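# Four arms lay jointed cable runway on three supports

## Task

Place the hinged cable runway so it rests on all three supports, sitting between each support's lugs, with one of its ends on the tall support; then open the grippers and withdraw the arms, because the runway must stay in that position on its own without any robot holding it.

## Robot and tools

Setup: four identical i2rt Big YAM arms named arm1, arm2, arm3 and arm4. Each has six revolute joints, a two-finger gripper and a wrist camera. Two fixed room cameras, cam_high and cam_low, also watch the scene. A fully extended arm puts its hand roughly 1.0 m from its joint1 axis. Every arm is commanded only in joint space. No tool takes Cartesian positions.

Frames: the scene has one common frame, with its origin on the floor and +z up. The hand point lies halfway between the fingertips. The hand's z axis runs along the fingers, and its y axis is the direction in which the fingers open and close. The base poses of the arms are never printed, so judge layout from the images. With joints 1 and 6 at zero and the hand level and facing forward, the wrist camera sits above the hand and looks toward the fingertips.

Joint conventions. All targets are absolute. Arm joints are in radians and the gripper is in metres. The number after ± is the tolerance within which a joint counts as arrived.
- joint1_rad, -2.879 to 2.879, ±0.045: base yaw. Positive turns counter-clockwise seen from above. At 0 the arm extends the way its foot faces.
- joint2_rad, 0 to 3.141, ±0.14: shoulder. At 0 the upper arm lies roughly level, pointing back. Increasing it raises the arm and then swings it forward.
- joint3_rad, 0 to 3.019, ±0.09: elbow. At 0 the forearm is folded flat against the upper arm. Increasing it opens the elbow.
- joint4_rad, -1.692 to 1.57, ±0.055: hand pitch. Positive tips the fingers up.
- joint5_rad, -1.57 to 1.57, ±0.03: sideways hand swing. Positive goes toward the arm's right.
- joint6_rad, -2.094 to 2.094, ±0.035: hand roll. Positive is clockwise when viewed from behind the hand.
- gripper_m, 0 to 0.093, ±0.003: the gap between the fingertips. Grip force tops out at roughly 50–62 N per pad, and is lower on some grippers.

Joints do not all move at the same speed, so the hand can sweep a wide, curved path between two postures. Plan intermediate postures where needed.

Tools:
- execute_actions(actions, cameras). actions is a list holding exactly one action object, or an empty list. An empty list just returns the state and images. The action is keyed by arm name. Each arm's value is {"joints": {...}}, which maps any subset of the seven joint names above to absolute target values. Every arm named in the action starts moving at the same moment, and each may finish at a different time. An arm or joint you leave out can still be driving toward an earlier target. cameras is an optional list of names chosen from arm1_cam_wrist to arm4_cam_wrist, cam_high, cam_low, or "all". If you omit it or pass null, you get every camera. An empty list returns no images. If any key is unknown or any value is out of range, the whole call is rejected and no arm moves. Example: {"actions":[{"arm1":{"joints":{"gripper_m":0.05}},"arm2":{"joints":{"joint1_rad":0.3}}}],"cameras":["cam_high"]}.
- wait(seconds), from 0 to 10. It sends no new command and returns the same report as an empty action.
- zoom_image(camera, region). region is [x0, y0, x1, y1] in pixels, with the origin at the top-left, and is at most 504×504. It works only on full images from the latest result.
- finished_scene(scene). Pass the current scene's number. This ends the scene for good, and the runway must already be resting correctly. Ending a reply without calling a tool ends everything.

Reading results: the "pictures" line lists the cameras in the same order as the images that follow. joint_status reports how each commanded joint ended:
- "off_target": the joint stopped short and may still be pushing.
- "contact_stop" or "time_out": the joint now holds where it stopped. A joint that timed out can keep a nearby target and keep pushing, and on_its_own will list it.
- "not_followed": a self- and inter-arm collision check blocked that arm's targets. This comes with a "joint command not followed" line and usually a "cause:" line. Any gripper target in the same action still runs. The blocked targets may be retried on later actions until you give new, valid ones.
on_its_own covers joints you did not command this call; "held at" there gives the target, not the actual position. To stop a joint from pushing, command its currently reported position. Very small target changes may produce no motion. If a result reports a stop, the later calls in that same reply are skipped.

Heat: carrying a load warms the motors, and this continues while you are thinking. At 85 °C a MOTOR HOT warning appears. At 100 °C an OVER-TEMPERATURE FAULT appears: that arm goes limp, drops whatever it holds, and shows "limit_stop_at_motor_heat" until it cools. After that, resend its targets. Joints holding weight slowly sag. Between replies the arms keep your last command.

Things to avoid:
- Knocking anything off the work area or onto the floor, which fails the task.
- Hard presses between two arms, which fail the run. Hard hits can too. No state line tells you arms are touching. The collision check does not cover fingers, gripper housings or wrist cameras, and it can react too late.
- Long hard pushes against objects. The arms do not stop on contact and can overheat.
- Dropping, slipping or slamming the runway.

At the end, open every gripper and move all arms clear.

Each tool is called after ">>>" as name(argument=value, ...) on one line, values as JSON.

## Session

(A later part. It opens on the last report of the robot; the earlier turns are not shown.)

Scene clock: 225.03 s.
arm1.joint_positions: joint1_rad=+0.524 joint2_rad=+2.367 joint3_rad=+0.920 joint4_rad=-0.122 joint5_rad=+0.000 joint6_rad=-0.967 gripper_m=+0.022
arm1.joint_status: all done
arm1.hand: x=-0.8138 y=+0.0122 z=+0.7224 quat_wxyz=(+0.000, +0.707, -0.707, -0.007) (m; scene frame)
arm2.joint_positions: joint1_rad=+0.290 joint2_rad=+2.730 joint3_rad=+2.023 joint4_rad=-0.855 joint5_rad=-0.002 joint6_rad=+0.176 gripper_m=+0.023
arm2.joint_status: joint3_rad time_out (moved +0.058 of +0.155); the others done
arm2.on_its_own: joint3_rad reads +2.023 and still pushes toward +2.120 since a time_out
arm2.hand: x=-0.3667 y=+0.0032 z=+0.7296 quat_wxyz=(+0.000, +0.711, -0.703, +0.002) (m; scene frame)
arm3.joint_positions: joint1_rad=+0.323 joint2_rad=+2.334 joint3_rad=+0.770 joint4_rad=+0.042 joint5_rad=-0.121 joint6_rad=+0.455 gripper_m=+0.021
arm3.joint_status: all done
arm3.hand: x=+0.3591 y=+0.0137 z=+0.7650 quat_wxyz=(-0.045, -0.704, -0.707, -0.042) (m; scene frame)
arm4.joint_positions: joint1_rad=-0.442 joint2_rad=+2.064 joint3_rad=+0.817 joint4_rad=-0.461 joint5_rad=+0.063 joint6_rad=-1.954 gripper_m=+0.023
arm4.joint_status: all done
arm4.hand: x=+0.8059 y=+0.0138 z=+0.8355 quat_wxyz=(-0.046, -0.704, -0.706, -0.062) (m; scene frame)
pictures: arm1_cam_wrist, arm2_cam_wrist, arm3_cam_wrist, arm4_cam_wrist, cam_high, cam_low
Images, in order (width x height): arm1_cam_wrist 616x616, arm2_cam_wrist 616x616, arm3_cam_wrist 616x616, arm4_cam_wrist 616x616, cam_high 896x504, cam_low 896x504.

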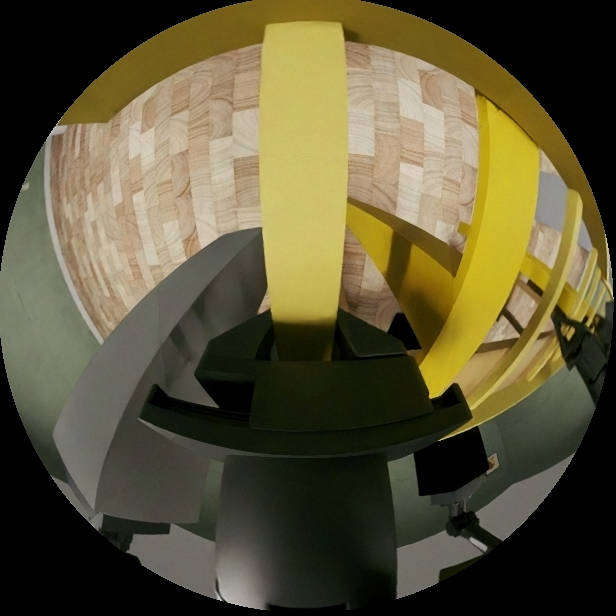

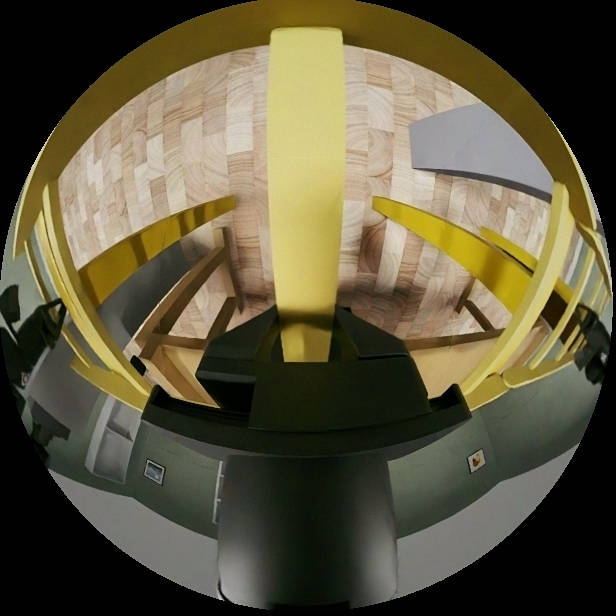

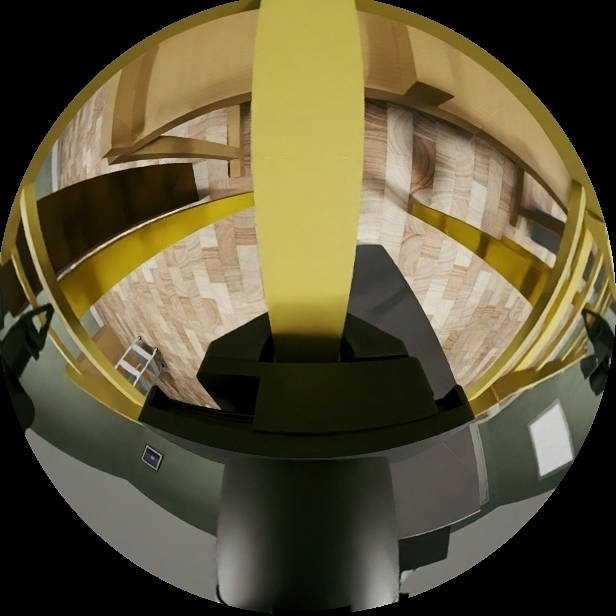

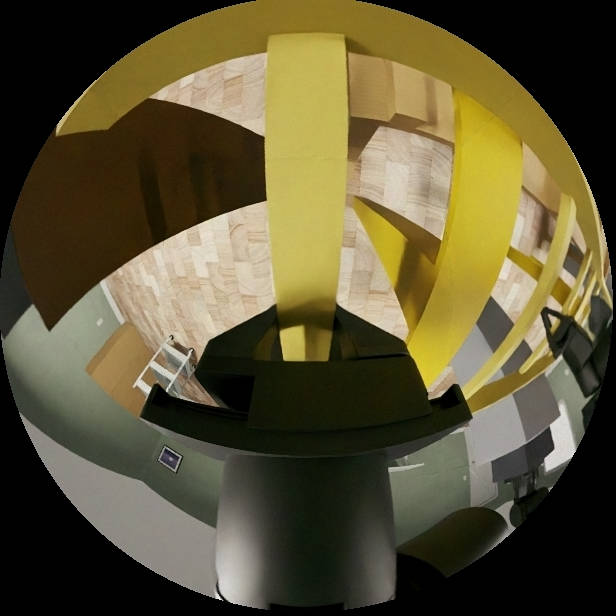

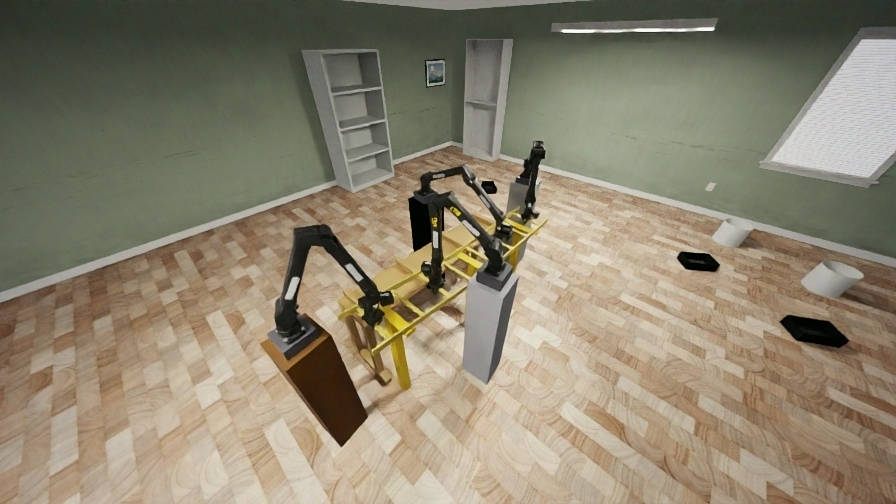

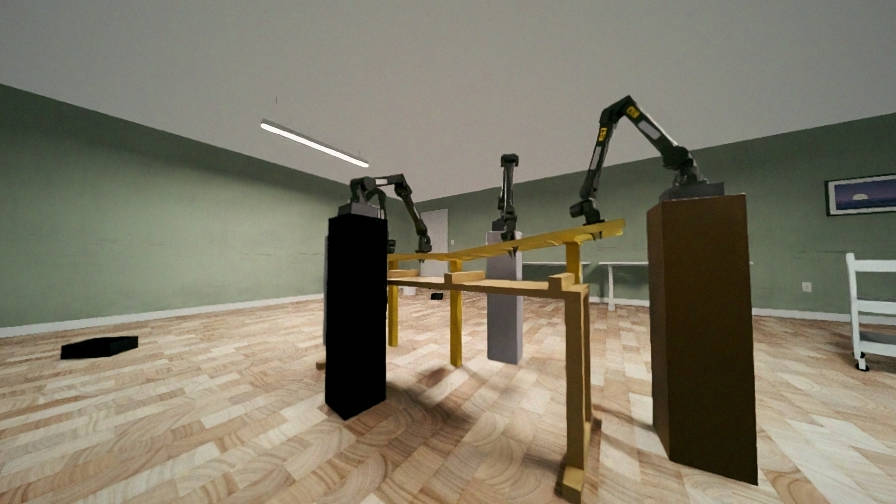

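>>> execute_actions(actions=[{"arm1":{"joints":{"joint1_rad":0.472,"joint3_rad":0.89,"joint4_rad":-0.10,"joint6_rad":-1.005}},"arm2":{"joints":{"joint2_rad":2.62,"joint3_rad":2.045,"joint4_rad":-0.845}},"arm3":{"joints":{"joint3_rad":0.80,"joint4_rad":0.04}},"arm4":{"joints":{"joint1_rad":-0.425}}}], cameras=["cam_high","cam_low","arm1_cam_wrist","arm4_cam_wrist"])

>>> zoom_image(camera="cam_high", region=[365, 300, 435, 350])

>>> zoom_image(camera="cam_high", region=[510, 205, 560, 245])

>>> zoom_image(camera="cam_low", region=[380, 240, 480, 280])

Scene clock: 237.37 s.
arm1.joint_positions: joint1_rad=+0.508 joint2_rad=+2.367 joint3_rad=+0.905 joint4_rad=-0.096 joint5_rad=-0.009 joint6_rad=-0.988 gripper_m=+0.022
arm1.joint_status: all done
arm1.hand: x=-0.8137 y=+0.0064 z=+0.7217 quat_wxyz=(-0.006, +0.709, -0.705, -0.010) (m; scene frame)
arm2.joint_positions: joint1_rad=+0.290 joint2_rad=+2.730 joint3_rad=+2.015 joint4_rad=-0.853 joint5_rad=-0.003 joint6_rad=+0.173 gripper_m=+0.023
arm2.joint_status: all done
arm2.hand: x=-0.3665 y=+0.0000 z=+0.7274 quat_wxyz=(+0.002, +0.712, -0.702, +0.004) (m; scene frame)
arm3.joint_positions: joint1_rad=+0.323 joint2_rad=+2.334 joint3_rad=+0.773 joint4_rad=+0.034 joint5_rad=-0.121 joint6_rad=+0.451 gripper_m=+0.021
arm3.joint_status: all done
arm3.hand: x=+0.3590 y=+0.0138 z=+0.7648 quat_wxyz=(-0.042, -0.703, -0.709, -0.043) (m; scene frame)
arm4.joint_positions: joint1_rad=-0.442 joint2_rad=+2.063 joint3_rad=+0.817 joint4_rad=-0.461 joint5_rad=+0.072 joint6_rad=-1.955 gripper_m=+0.023
arm4.joint_status: all done
arm4.hand: x=+0.8060 y=+0.0153 z=+0.8361 quat_wxyz=(-0.044, -0.703, -0.706, -0.065) (m; scene frame)
pictures: arm1_cam_wrist, arm4_cam_wrist, cam_high, cam_low
Images, in order (width x height): arm1_cam_wrist 616x616, arm4_cam_wrist 616x616, cam_high 896x504, cam_low 896x504.

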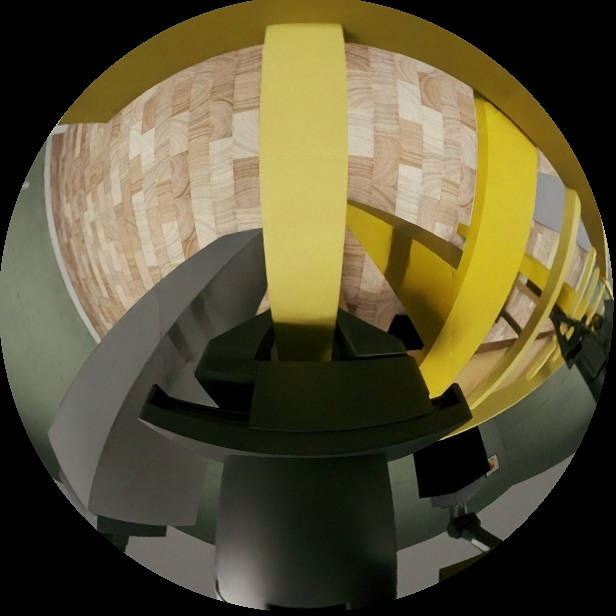

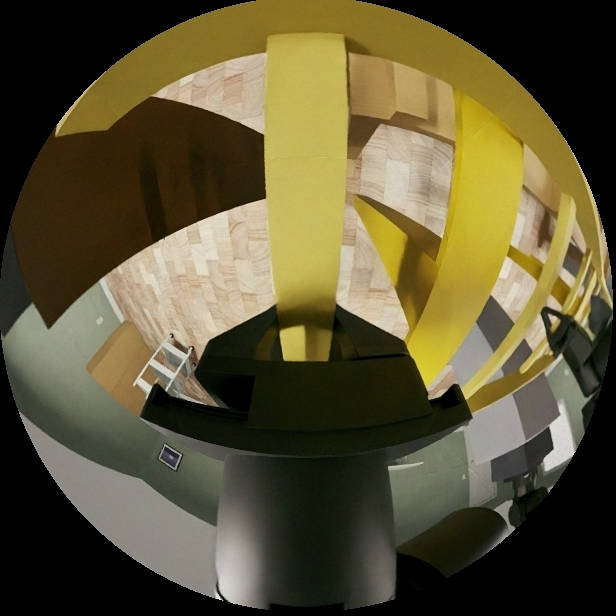

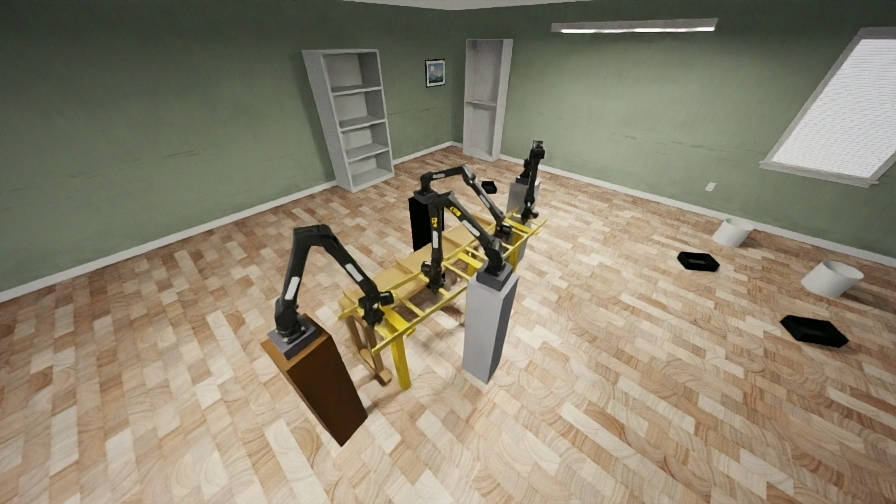

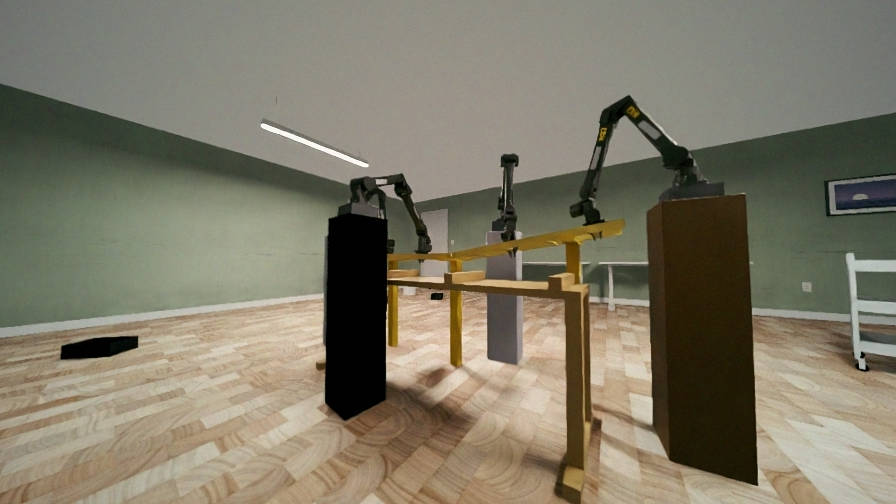

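Region (365, 300, 435, 350) of cam_high's 896x504 image, scaled by 7.200, with more detail than that image has; it fills the top 360 rows of this view, and the rest is white.

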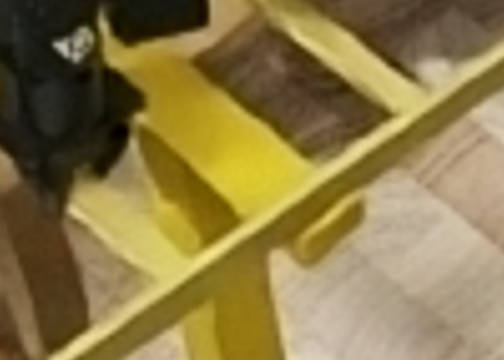

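Region (510, 205, 560, 245) of cam_high's 896x504 image, scaled by 10.080, with more detail than that image has; it fills the top 403 rows of this view, and the rest is white.

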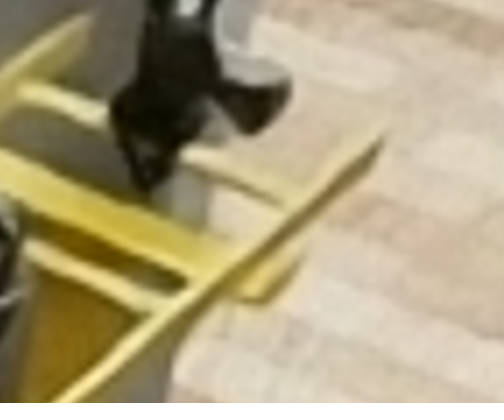

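Region (380, 240, 480, 280) of cam_low's 896x504 image, scaled by 5.040, with more detail than that image has; it fills the top 202 rows of this view, and the rest is white.

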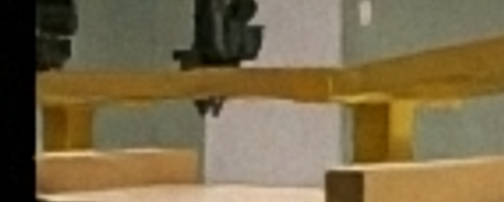

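>>> execute_actions(actions=[{"arm1":{"joints":{"joint1_rad":0.508,"joint3_rad":0.905,"joint2_rad":2.36,"gripper_m":0.06}},"arm4":{"joints":{"joint1_rad":-0.442,"joint2_rad":2.06,"joint3_rad":0.817,"gripper_m":0.06}}}], cameras=[])

>>> execute_actions(actions=[{"arm1":{"joints":{"joint2_rad":2.03,"joint3_rad":0.83,"joint4_rad":-0.34,"joint5_rad":0}},"arm4":{"joints":{"joint2_rad":1.76,"joint3_rad":0.82,"joint4_rad":-0.74}}}])

Scene clock: 252.67 s.
arm1.joint_positions: joint1_rad=+0.508 joint2_rad=+2.368 joint3_rad=+0.906 joint4_rad=-0.095 joint5_rad=-0.010 joint6_rad=-0.995 gripper_m=+0.060
arm1.joint_status: all done
arm1.hand: x=-0.8139 y=+0.0065 z=+0.7212 quat_wxyz=(-0.006, +0.711, -0.703, -0.010) (m; scene frame)
arm2.joint_positions: joint1_rad=+0.290 joint2_rad=+2.730 joint3_rad=+2.013 joint4_rad=-0.843 joint5_rad=-0.002 joint6_rad=+0.172 gripper_m=+0.023
arm2.joint_status: not commanded
arm2.hand: x=-0.3667 y=+0.0013 z=+0.7268 quat_wxyz=(+0.000, +0.713, -0.701, +0.001) (m; scene frame)
arm3.joint_positions: joint1_rad=+0.324 joint2_rad=+2.344 joint3_rad=+0.779 joint4_rad=+0.031 joint5_rad=-0.124 joint6_rad=+0.452 gripper_m=+0.021
arm3.joint_status: not commanded
arm3.hand: x=+0.3595 y=+0.0149 z=+0.7617 quat_wxyz=(-0.040, -0.703, -0.709, -0.045) (m; scene frame)
arm4.joint_positions: joint1_rad=-0.442 joint2_rad=+2.062 joint3_rad=+0.817 joint4_rad=-0.461 joint5_rad=+0.058 joint6_rad=-1.955 gripper_m=+0.060
arm4.joint_status: all done
arm4.hand: x=+0.8055 y=+0.0131 z=+0.8360 quat_wxyz=(-0.047, -0.704, -0.706, -0.059) (m; scene frame)
pictures: none
No camera images: the call's "cameras" was empty. Leave "cameras" out to get every camera's image.

Scene clock: 253.80 s.
arm1.joint_positions: joint1_rad=+0.508 joint2_rad=+2.019 joint3_rad=+0.833 joint4_rad=-0.331 joint5_rad=+0.003 joint6_rad=-0.997 gripper_m=+0.060
arm1.joint_status: all done
arm1.hand: x=-0.7951 y=+0.0143 z=+0.8430 quat_wxyz=(-0.025, +0.712, -0.702, +0.000) (m; scene frame)
arm2.joint_positions: joint1_rad=+0.291 joint2_rad=+2.730 joint3_rad=+2.013 joint4_rad=-0.841 joint5_rad=-0.004 joint6_rad=+0.172 gripper_m=+0.023
arm2.joint_status: not commanded
arm2.hand: x=-0.3675 y=+0.0014 z=+0.7266 quat_wxyz=(+0.000, +0.713, -0.701, +0.000) (m; scene frame)
arm3.joint_positions: joint1_rad=+0.324 joint2_rad=+2.346 joint3_rad=+0.779 joint4_rad=+0.031 joint5_rad=-0.118 joint6_rad=+0.451 gripper_m=+0.021
arm3.joint_status: not commanded
arm3.hand: x=+0.3583 y=+0.0150 z=+0.7611 quat_wxyz=(-0.038, -0.703, -0.709, -0.043) (m; scene frame)
arm4.joint_positions: joint1_rad=-0.442 joint2_rad=+1.742 joint3_rad=+0.817 joint4_rad=-0.726 joint5_rad=+0.058 joint6_rad=-1.955 gripper_m=+0.060
arm4.joint_status: all done
arm4.hand: x=+0.7922 y=+0.0166 z=+0.9511 quat_wxyz=(-0.021, -0.705, -0.707, -0.048) (m; scene frame)
pictures: arm1_cam_wrist, arm2_cam_wrist, arm3_cam_wrist, arm4_cam_wrist, cam_high, cam_low
Images, in order (width x height): arm1_cam_wrist 616x616, arm2_cam_wrist 616x616, arm3_cam_wrist 616x616, arm4_cam_wrist 616x616, cam_high 896x504, cam_low 896x504.

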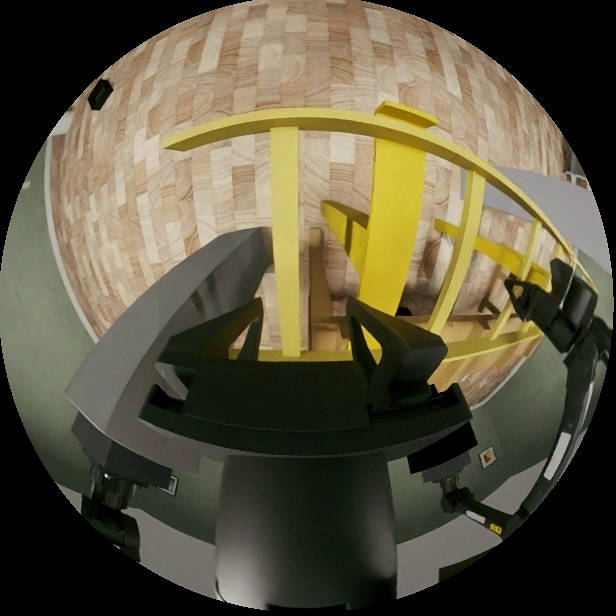

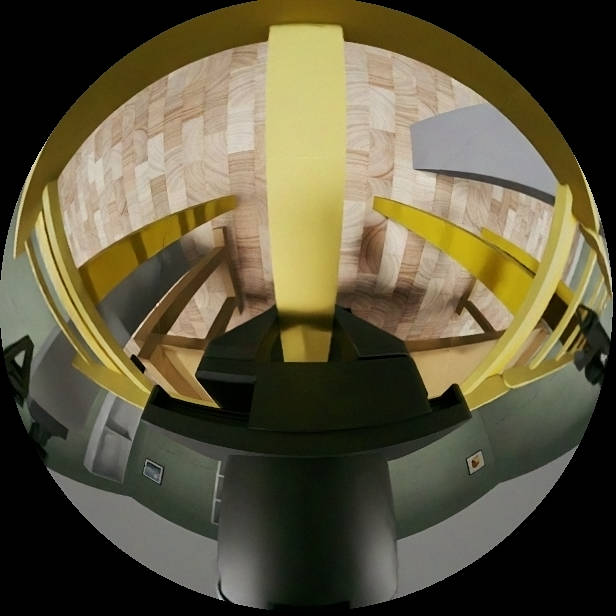

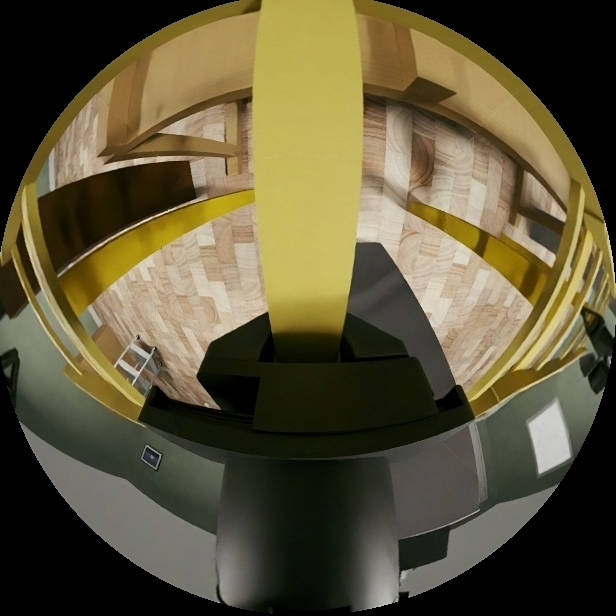

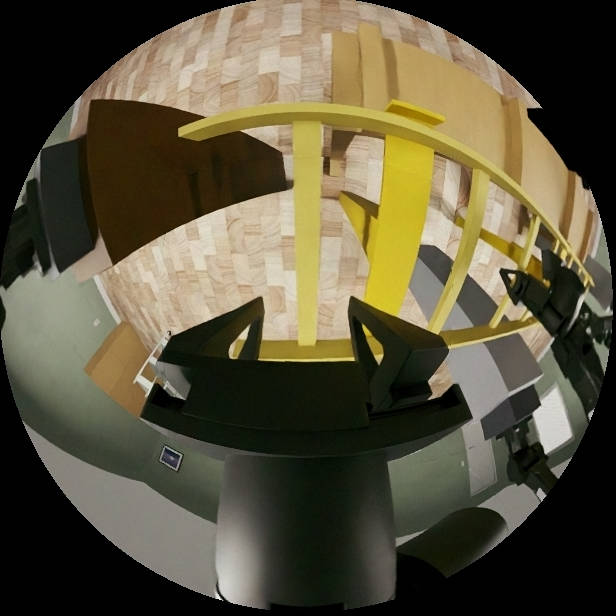

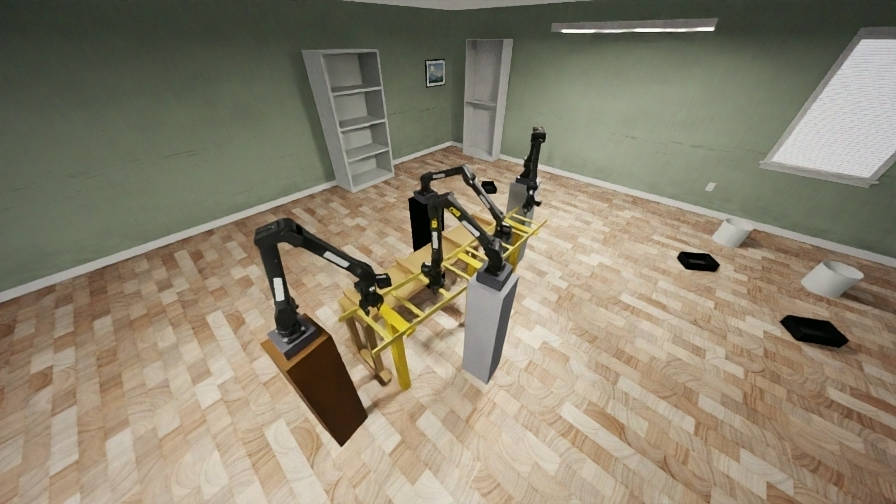

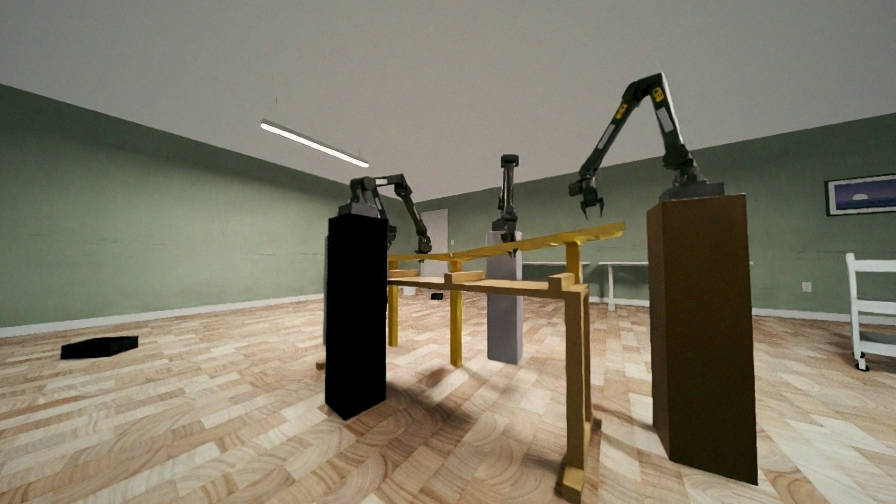

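>>> execute_actions(actions=[{"arm2":{"joints":{"joint2_rad":2.70,"joint3_rad":2.03}},"arm3":{"joints":{"joint2_rad":2.30,"joint3_rad":0.79}}}], cameras=["arm1_cam_wrist","arm4_cam_wrist","cam_low"])

>>> zoom_image(camera="arm1_cam_wrist", region=[350, 90, 616, 400])

>>> zoom_image(camera="arm4_cam_wrist", region=[350, 90, 616, 400])

Scene clock: 257.43 s.
arm1.joint_positions: joint1_rad=+0.508 joint2_rad=+2.019 joint3_rad=+0.833 joint4_rad=-0.331 joint5_rad=+0.003 joint6_rad=-0.997 gripper_m=+0.060
arm1.joint_status: not commanded
arm1.hand: x=-0.7951 y=+0.0143 z=+0.8430 quat_wxyz=(-0.025, +0.712, -0.702, +0.000) (m; scene frame)
arm2.joint_positions: joint1_rad=+0.291 joint2_rad=+2.733 joint3_rad=+2.010 joint4_rad=-0.835 joint5_rad=-0.004 joint6_rad=+0.172 gripper_m=+0.023
arm2.joint_status: all done
arm2.hand: x=-0.3673 y=+0.0000 z=+0.7237 quat_wxyz=(+0.000, +0.713, -0.701, +0.000) (m; scene frame)
arm3.joint_positions: joint1_rad=+0.324 joint2_rad=+2.352 joint3_rad=+0.780 joint4_rad=+0.031 joint5_rad=-0.120 joint6_rad=+0.451 gripper_m=+0.021
arm3.joint_status: all done
arm3.hand: x=+0.3577 y=+0.0168 z=+0.7590 quat_wxyz=(-0.036, -0.703, -0.709, -0.044) (m; scene frame)
arm4.joint_positions: joint1_rad=-0.442 joint2_rad=+1.742 joint3_rad=+0.817 joint4_rad=-0.726 joint5_rad=+0.058 joint6_rad=-1.955 gripper_m=+0.060
arm4.joint_status: not commanded
arm4.hand: x=+0.7922 y=+0.0166 z=+0.9511 quat_wxyz=(-0.021, -0.705, -0.707, -0.048) (m; scene frame)
pictures: arm1_cam_wrist, arm4_cam_wrist, cam_low
Images, in order (width x height): arm1_cam_wrist 616x616, arm4_cam_wrist 616x616, cam_low 896x504.

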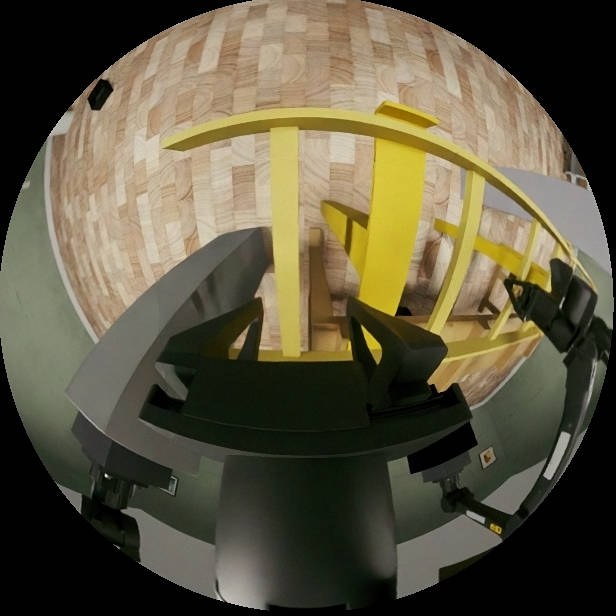

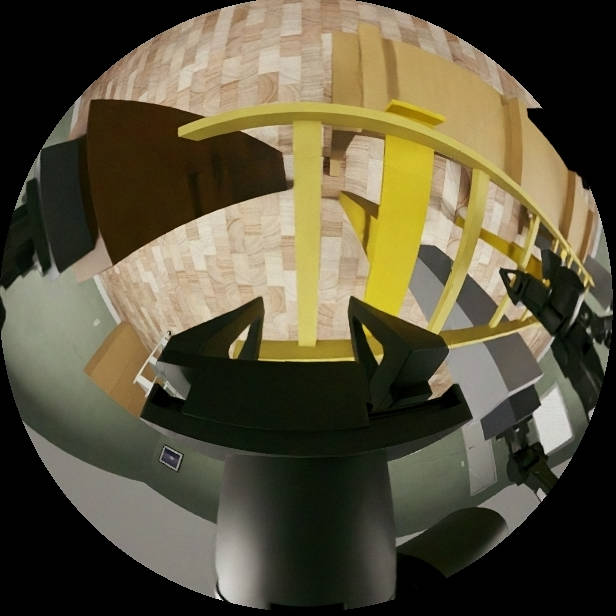

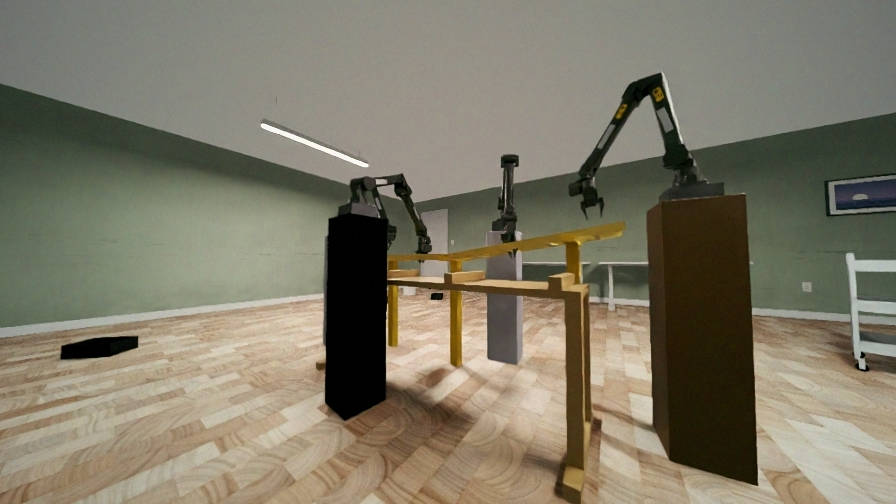

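Region (350, 90, 616, 400) of arm1_cam_wrist's 616x616 image, scaled by 1.626, with more detail than that image has; it fills the left 432 columns of this view, and the rest is white.

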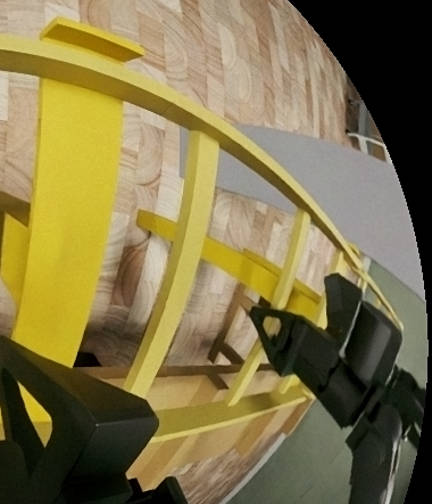

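Region (350, 90, 616, 400) of arm4_cam_wrist's 616x616 image, scaled by 1.626, with more detail than that image has; it fills the left 432 columns of this view, and the rest is white.

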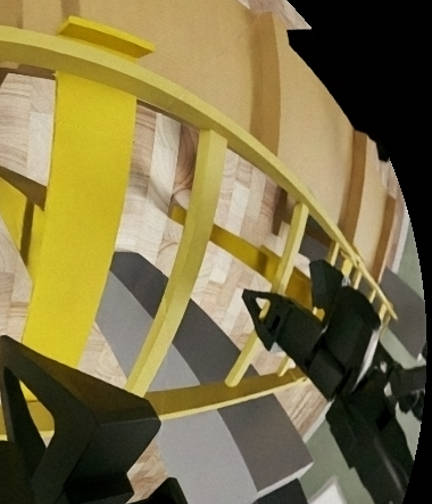

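>>> execute_actions(actions=[{"arm2":{"joints":{"joint2_rad":2.735,"joint3_rad":2.01,"joint4_rad":-0.835}},"arm3":{"joints":{"joint2_rad":2.352,"joint3_rad":0.78,"joint4_rad":0.031}}}], cameras=[])

>>> execute_actions(actions=[{"arm2":{"joints":{"gripper_m":0.06}},"arm3":{"joints":{"gripper_m":0.06}}}], cameras=["arm2_cam_wrist","cam_low"])

Scene clock: 260.17 s.
arm1.joint_positions: joint1_rad=+0.508 joint2_rad=+2.019 joint3_rad=+0.833 joint4_rad=-0.331 joint5_rad=+0.003 joint6_rad=-0.997 gripper_m=+0.060
arm1.joint_status: not commanded
arm1.hand: x=-0.7951 y=+0.0143 z=+0.8430 quat_wxyz=(-0.025, +0.712, -0.702, +0.000) (m; scene frame)
arm2.joint_positions: joint1_rad=+0.291 joint2_rad=+2.735 joint3_rad=+2.009 joint4_rad=-0.834 joint5_rad=-0.004 joint6_rad=+0.172 gripper_m=+0.023
arm2.joint_status: all done
arm2.hand: x=-0.3671 y=-0.0009 z=+0.7224 quat_wxyz=(+0.001, +0.713, -0.701, +0.001) (m; scene frame)
arm3.joint_positions: joint1_rad=+0.324 joint2_rad=+2.355 joint3_rad=+0.780 joint4_rad=+0.031 joint5_rad=-0.120 joint6_rad=+0.451 gripper_m=+0.021
arm3.joint_status: all done
arm3.hand: x=+0.3572 y=+0.0178 z=+0.7581 quat_wxyz=(-0.035, -0.703, -0.709, -0.045) (m; scene frame)
arm4.joint_positions: joint1_rad=-0.442 joint2_rad=+1.742 joint3_rad=+0.817 joint4_rad=-0.726 joint5_rad=+0.058 joint6_rad=-1.955 gripper_m=+0.060
arm4.joint_status: not commanded
arm4.hand: x=+0.7922 y=+0.0166 z=+0.9511 quat_wxyz=(-0.021, -0.705, -0.707, -0.048) (m; scene frame)
pictures: none
No camera images: the call's "cameras" was empty. Leave "cameras" out to get every camera's image.

Scene clock: 261.03 s.
arm1.joint_positions: joint1_rad=+0.508 joint2_rad=+2.019 joint3_rad=+0.833 joint4_rad=-0.331 joint5_rad=+0.003 joint6_rad=-0.997 gripper_m=+0.060
arm1.joint_status: not commanded
arm1.hand: x=-0.7951 y=+0.0143 z=+0.8430 quat_wxyz=(-0.025, +0.712, -0.702, +0.000) (m; scene frame)
arm2.joint_positions: joint1_rad=+0.281 joint2_rad=+2.734 joint3_rad=+2.009 joint4_rad=-0.834 joint5_rad=-0.003 joint6_rad=+0.172 gripper_m=+0.060
arm2.joint_status: all done
arm2.hand: x=-0.3600 y=+0.0006 z=+0.7227 quat_wxyz=(+0.000, +0.709, -0.705, +0.001) (m; scene frame)
arm3.joint_positions: joint1_rad=+0.324 joint2_rad=+2.355 joint3_rad=+0.780 joint4_rad=+0.031 joint5_rad=-0.128 joint6_rad=+0.451 gripper_m=+0.060
arm3.joint_status: all done
arm3.hand: x=+0.3585 y=+0.0184 z=+0.7583 quat_wxyz=(-0.036, -0.703, -0.709, -0.049) (m; scene frame)
arm4.joint_positions: joint1_rad=-0.442 joint2_rad=+1.742 joint3_rad=+0.817 joint4_rad=-0.726 joint5_rad=+0.058 joint6_rad=-1.955 gripper_m=+0.060
arm4.joint_status: not commanded
arm4.hand: x=+0.7922 y=+0.0166 z=+0.9511 quat_wxyz=(-0.021, -0.705, -0.707, -0.048) (m; scene frame)
pictures: arm2_cam_wrist, cam_low
Images, in order (width x height): arm2_cam_wrist 616x616, cam_low 896x504.

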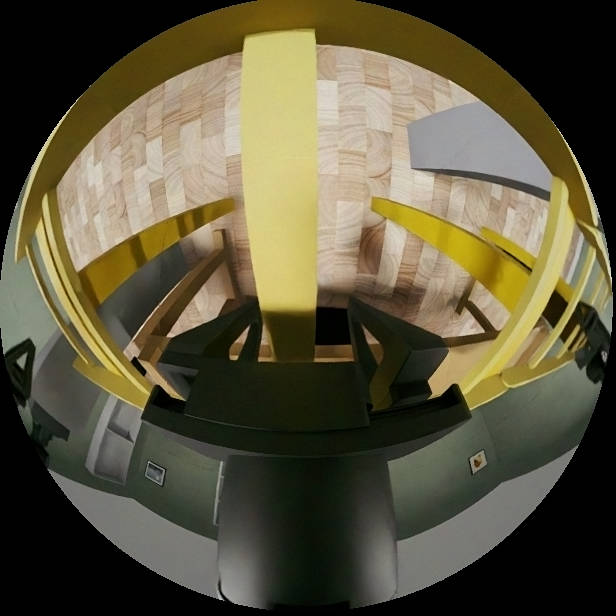

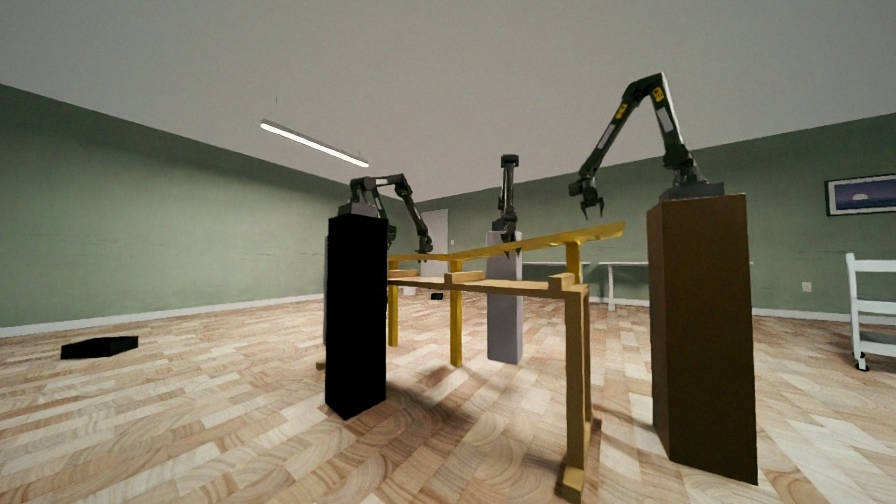

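>>> execute_actions(actions=[{"arm2":{"joints":{"joint1_rad":0.3,"joint2_rad":2.35,"joint3_rad":1.75,"joint4_rad":-0.97}},"arm3":{"joints":{"joint2_rad":1.9,"joint3_rad":0.73,"joint4_rad":-0.39}},"arm1":{"joints":{"joint2_rad":1.3,"joint4_rad":-0.9}},"arm4":{"joints":{"joint2_rad":1.2,"joint4_rad":-1.0}}}], cameras=["arm2_cam_wrist","arm3_cam_wrist"])

>>> execute_actions(actions=[{"arm2":{"joints":{"joint2_rad":1.0,"joint3_rad":1.0,"joint4_rad":-1.2}},"arm3":{"joints":{"joint2_rad":0.9,"joint4_rad":-1.0}},"arm1":{"joints":{"joint2_rad":0.8,"joint6_rad":0,"joint1_rad":0}},"arm4":{"joints":{"joint2_rad":0.8,"joint6_rad":0,"joint1_rad":0,"joint5_rad":0}}}])

Scene clock: 267.07 s.
arm1.joint_positions: joint1_rad=+0.508 joint2_rad=+1.302 joint3_rad=+0.833 joint4_rad=-0.892 joint5_rad=+0.003 joint6_rad=-0.997 gripper_m=+0.060
arm1.joint_status: all done
arm1.hand: x=-0.8128 y=-0.0015 z=+1.1011 quat_wxyz=(-0.101, +0.708, -0.699, +0.016) (m; scene frame)
arm2.joint_positions: joint1_rad=+0.290 joint2_rad=+2.322 joint3_rad=+1.754 joint4_rad=-0.964 joint5_rad=-0.003 joint6_rad=+0.172 gripper_m=+0.060
arm2.joint_status: all done
arm2.hand: x=-0.3629 y=-0.0212 z=+0.9141 quat_wxyz=(-0.008, +0.713, -0.701, -0.011) (m; scene frame)
arm3.joint_positions: joint1_rad=+0.324 joint2_rad=+1.893 joint3_rad=+0.726 joint4_rad=-0.378 joint5_rad=-0.128 joint6_rad=+0.451 gripper_m=+0.060
arm3.joint_status: all done
arm3.hand: x=+0.3684 y=+0.0024 z=+0.9068 quat_wxyz=(-0.035, -0.703, -0.709, -0.049) (m; scene frame)
arm4.joint_positions: joint1_rad=-0.442 joint2_rad=+1.188 joint3_rad=+0.817 joint4_rad=-0.985 joint5_rad=+0.058 joint6_rad=-1.955 gripper_m=+0.060
arm4.joint_status: all done
arm4.hand: x=+0.8028 y=+0.0094 z=+1.1377 quat_wxyz=(+0.115, -0.704, -0.701, +0.010) (m; scene frame)
pictures: arm2_cam_wrist, arm3_cam_wrist
Images, in order (width x height): arm2_cam_wrist 616x616, arm3_cam_wrist 616x616.

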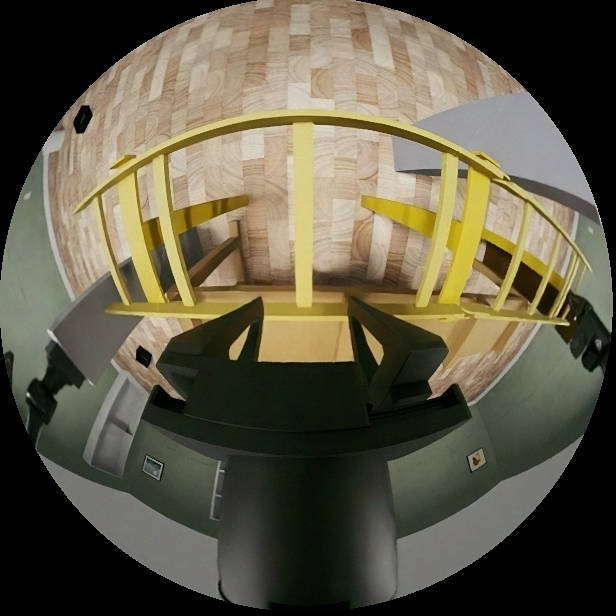

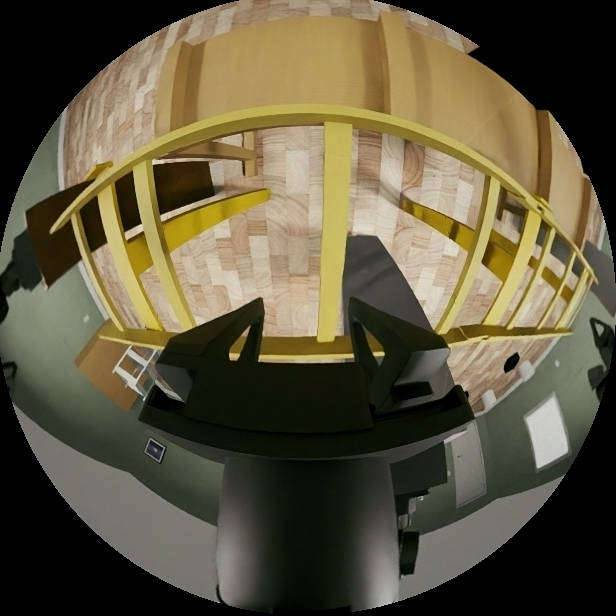

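Scene clock: 269.40 s.
arm1.joint_positions: joint1_rad=+0.009 joint2_rad=+0.791 joint3_rad=+0.833 joint4_rad=-0.892 joint5_rad=+0.002 joint6_rad=-0.010 gripper_m=+0.060
arm1.joint_status: all done
arm1.hand: x=-0.7802 y=-0.1820 z=+1.2775 quat_wxyz=(-0.347, +0.044, -0.937, -0.017) (m; scene frame)
arm2.joint_positions: joint1_rad=+0.290 joint2_rad=+0.998 joint3_rad=+1.010 joint4_rad=-1.190 joint5_rad=-0.003 joint6_rad=+0.172 gripper_m=+0.060
arm2.joint_status: all done
arm2.hand: x=-0.3067 y=-0.3236 z=+1.2711 quat_wxyz=(-0.108, +0.700, -0.688, -0.155) (m; scene frame)
arm3.joint_positions: joint1_rad=+0.324 joint2_rad=+0.900 joint3_rad=+0.726 joint4_rad=-0.988 joint5_rad=-0.128 joint6_rad=+0.451 gripper_m=+0.060
arm3.joint_status: all done
arm3.hand: x=+0.3487 y=+0.0513 z=+1.2125 quat_wxyz=(-0.214, -0.678, -0.703, +0.014) (m; scene frame)
arm4.joint_positions: joint1_rad=-0.010 joint2_rad=+0.793 joint3_rad=+0.817 joint4_rad=-0.985 joint5_rad=+0.000 joint6_rad=-0.016 gripper_m=+0.060
arm4.joint_status: all done
arm4.hand: x=+0.7979 y=-0.1491 z=+1.2617 quat_wxyz=(+0.002, -0.954, -0.033, +0.299) (m; scene frame)
pictures: arm1_cam_wrist, arm2_cam_wrist, arm3_cam_wrist, arm4_cam_wrist, cam_high, cam_low
Images, in order (width x height): arm1_cam_wrist 616x616, arm2_cam_wrist 616x616, arm3_cam_wrist 616x616, arm4_cam_wrist 616x616, cam_high 896x504, cam_low 896x504.

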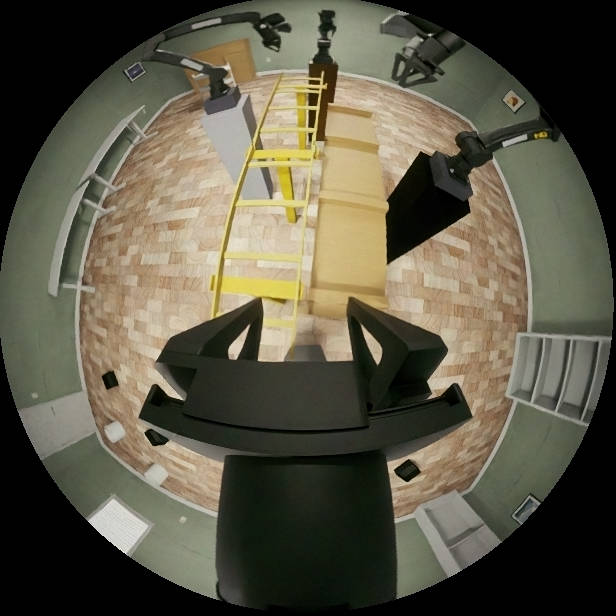

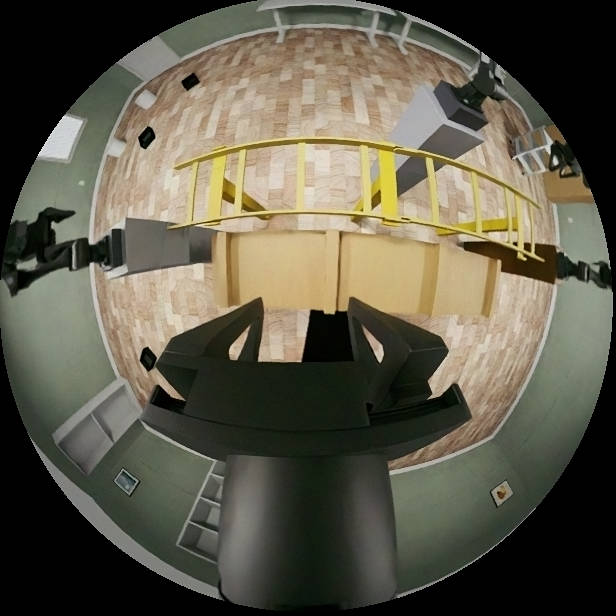

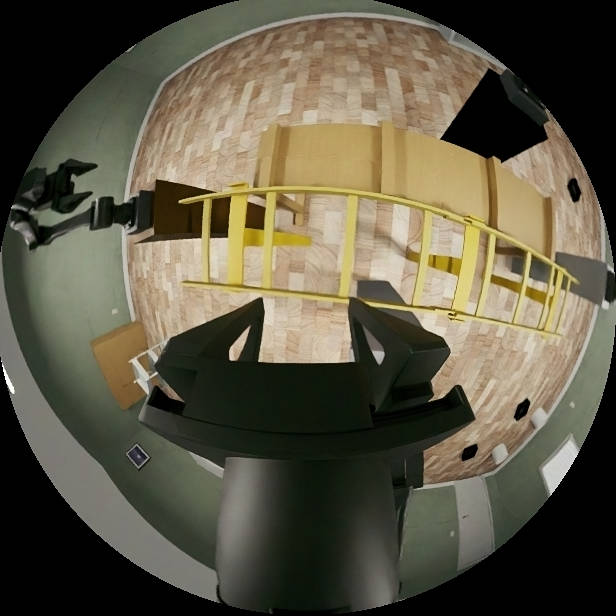

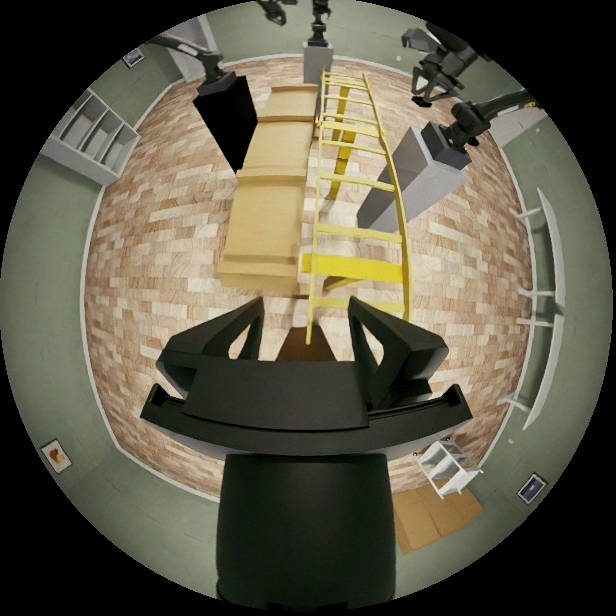

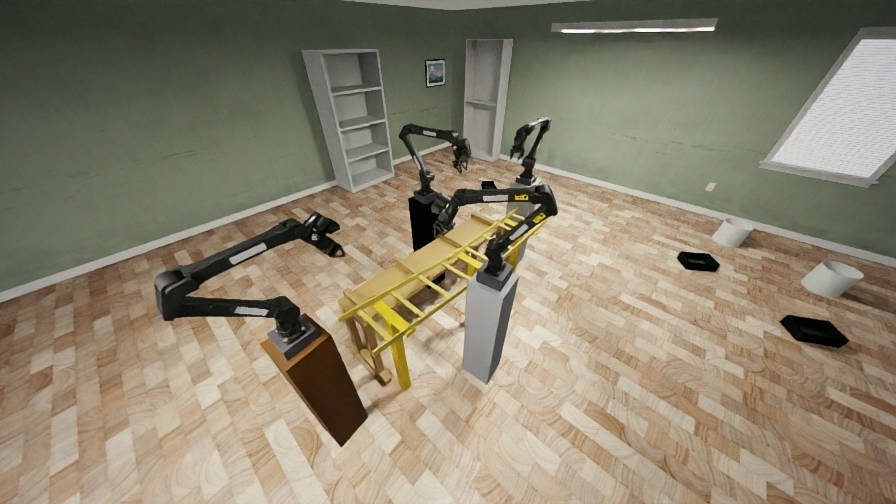

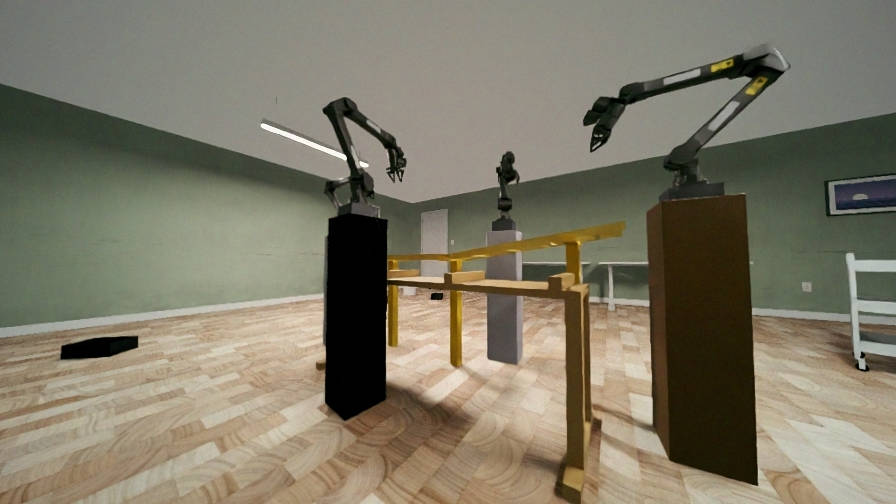

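>>> zoom_image(camera="arm3_cam_wrist", region=[400, 190, 520, 340])

>>> zoom_image(camera="arm2_cam_wrist", region=[340, 130, 460, 240])

Region (400, 190, 520, 340) of arm3_cam_wrist's 616x616 image, scaled by 3.360, with more detail than that image has; it fills the left 403 columns of this view, and the rest is white.

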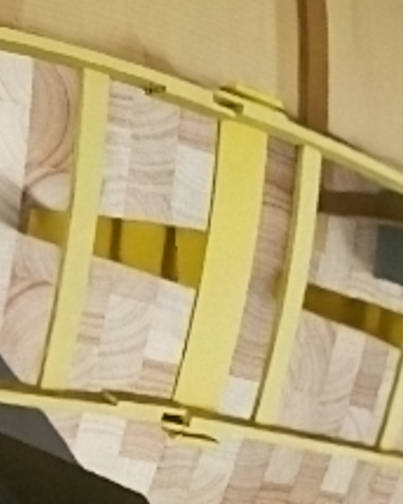

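Region (340, 130, 460, 240) of arm2_cam_wrist's 616x616 image, scaled by 4.200, with more detail than that image has; it fills the top 462 rows of this view, and the rest is white.

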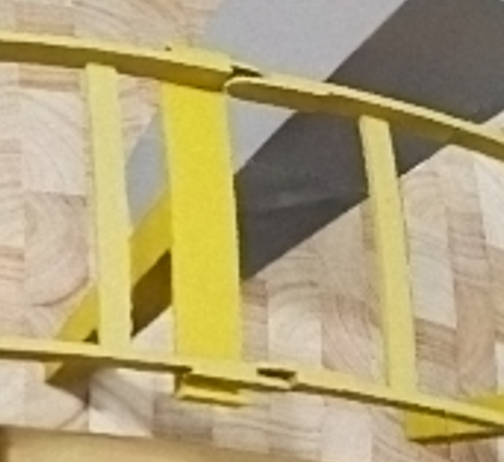

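Lugs are outside both rails on each support.

>>> finished_scene(scene=1)

The scene is finished: the task was done.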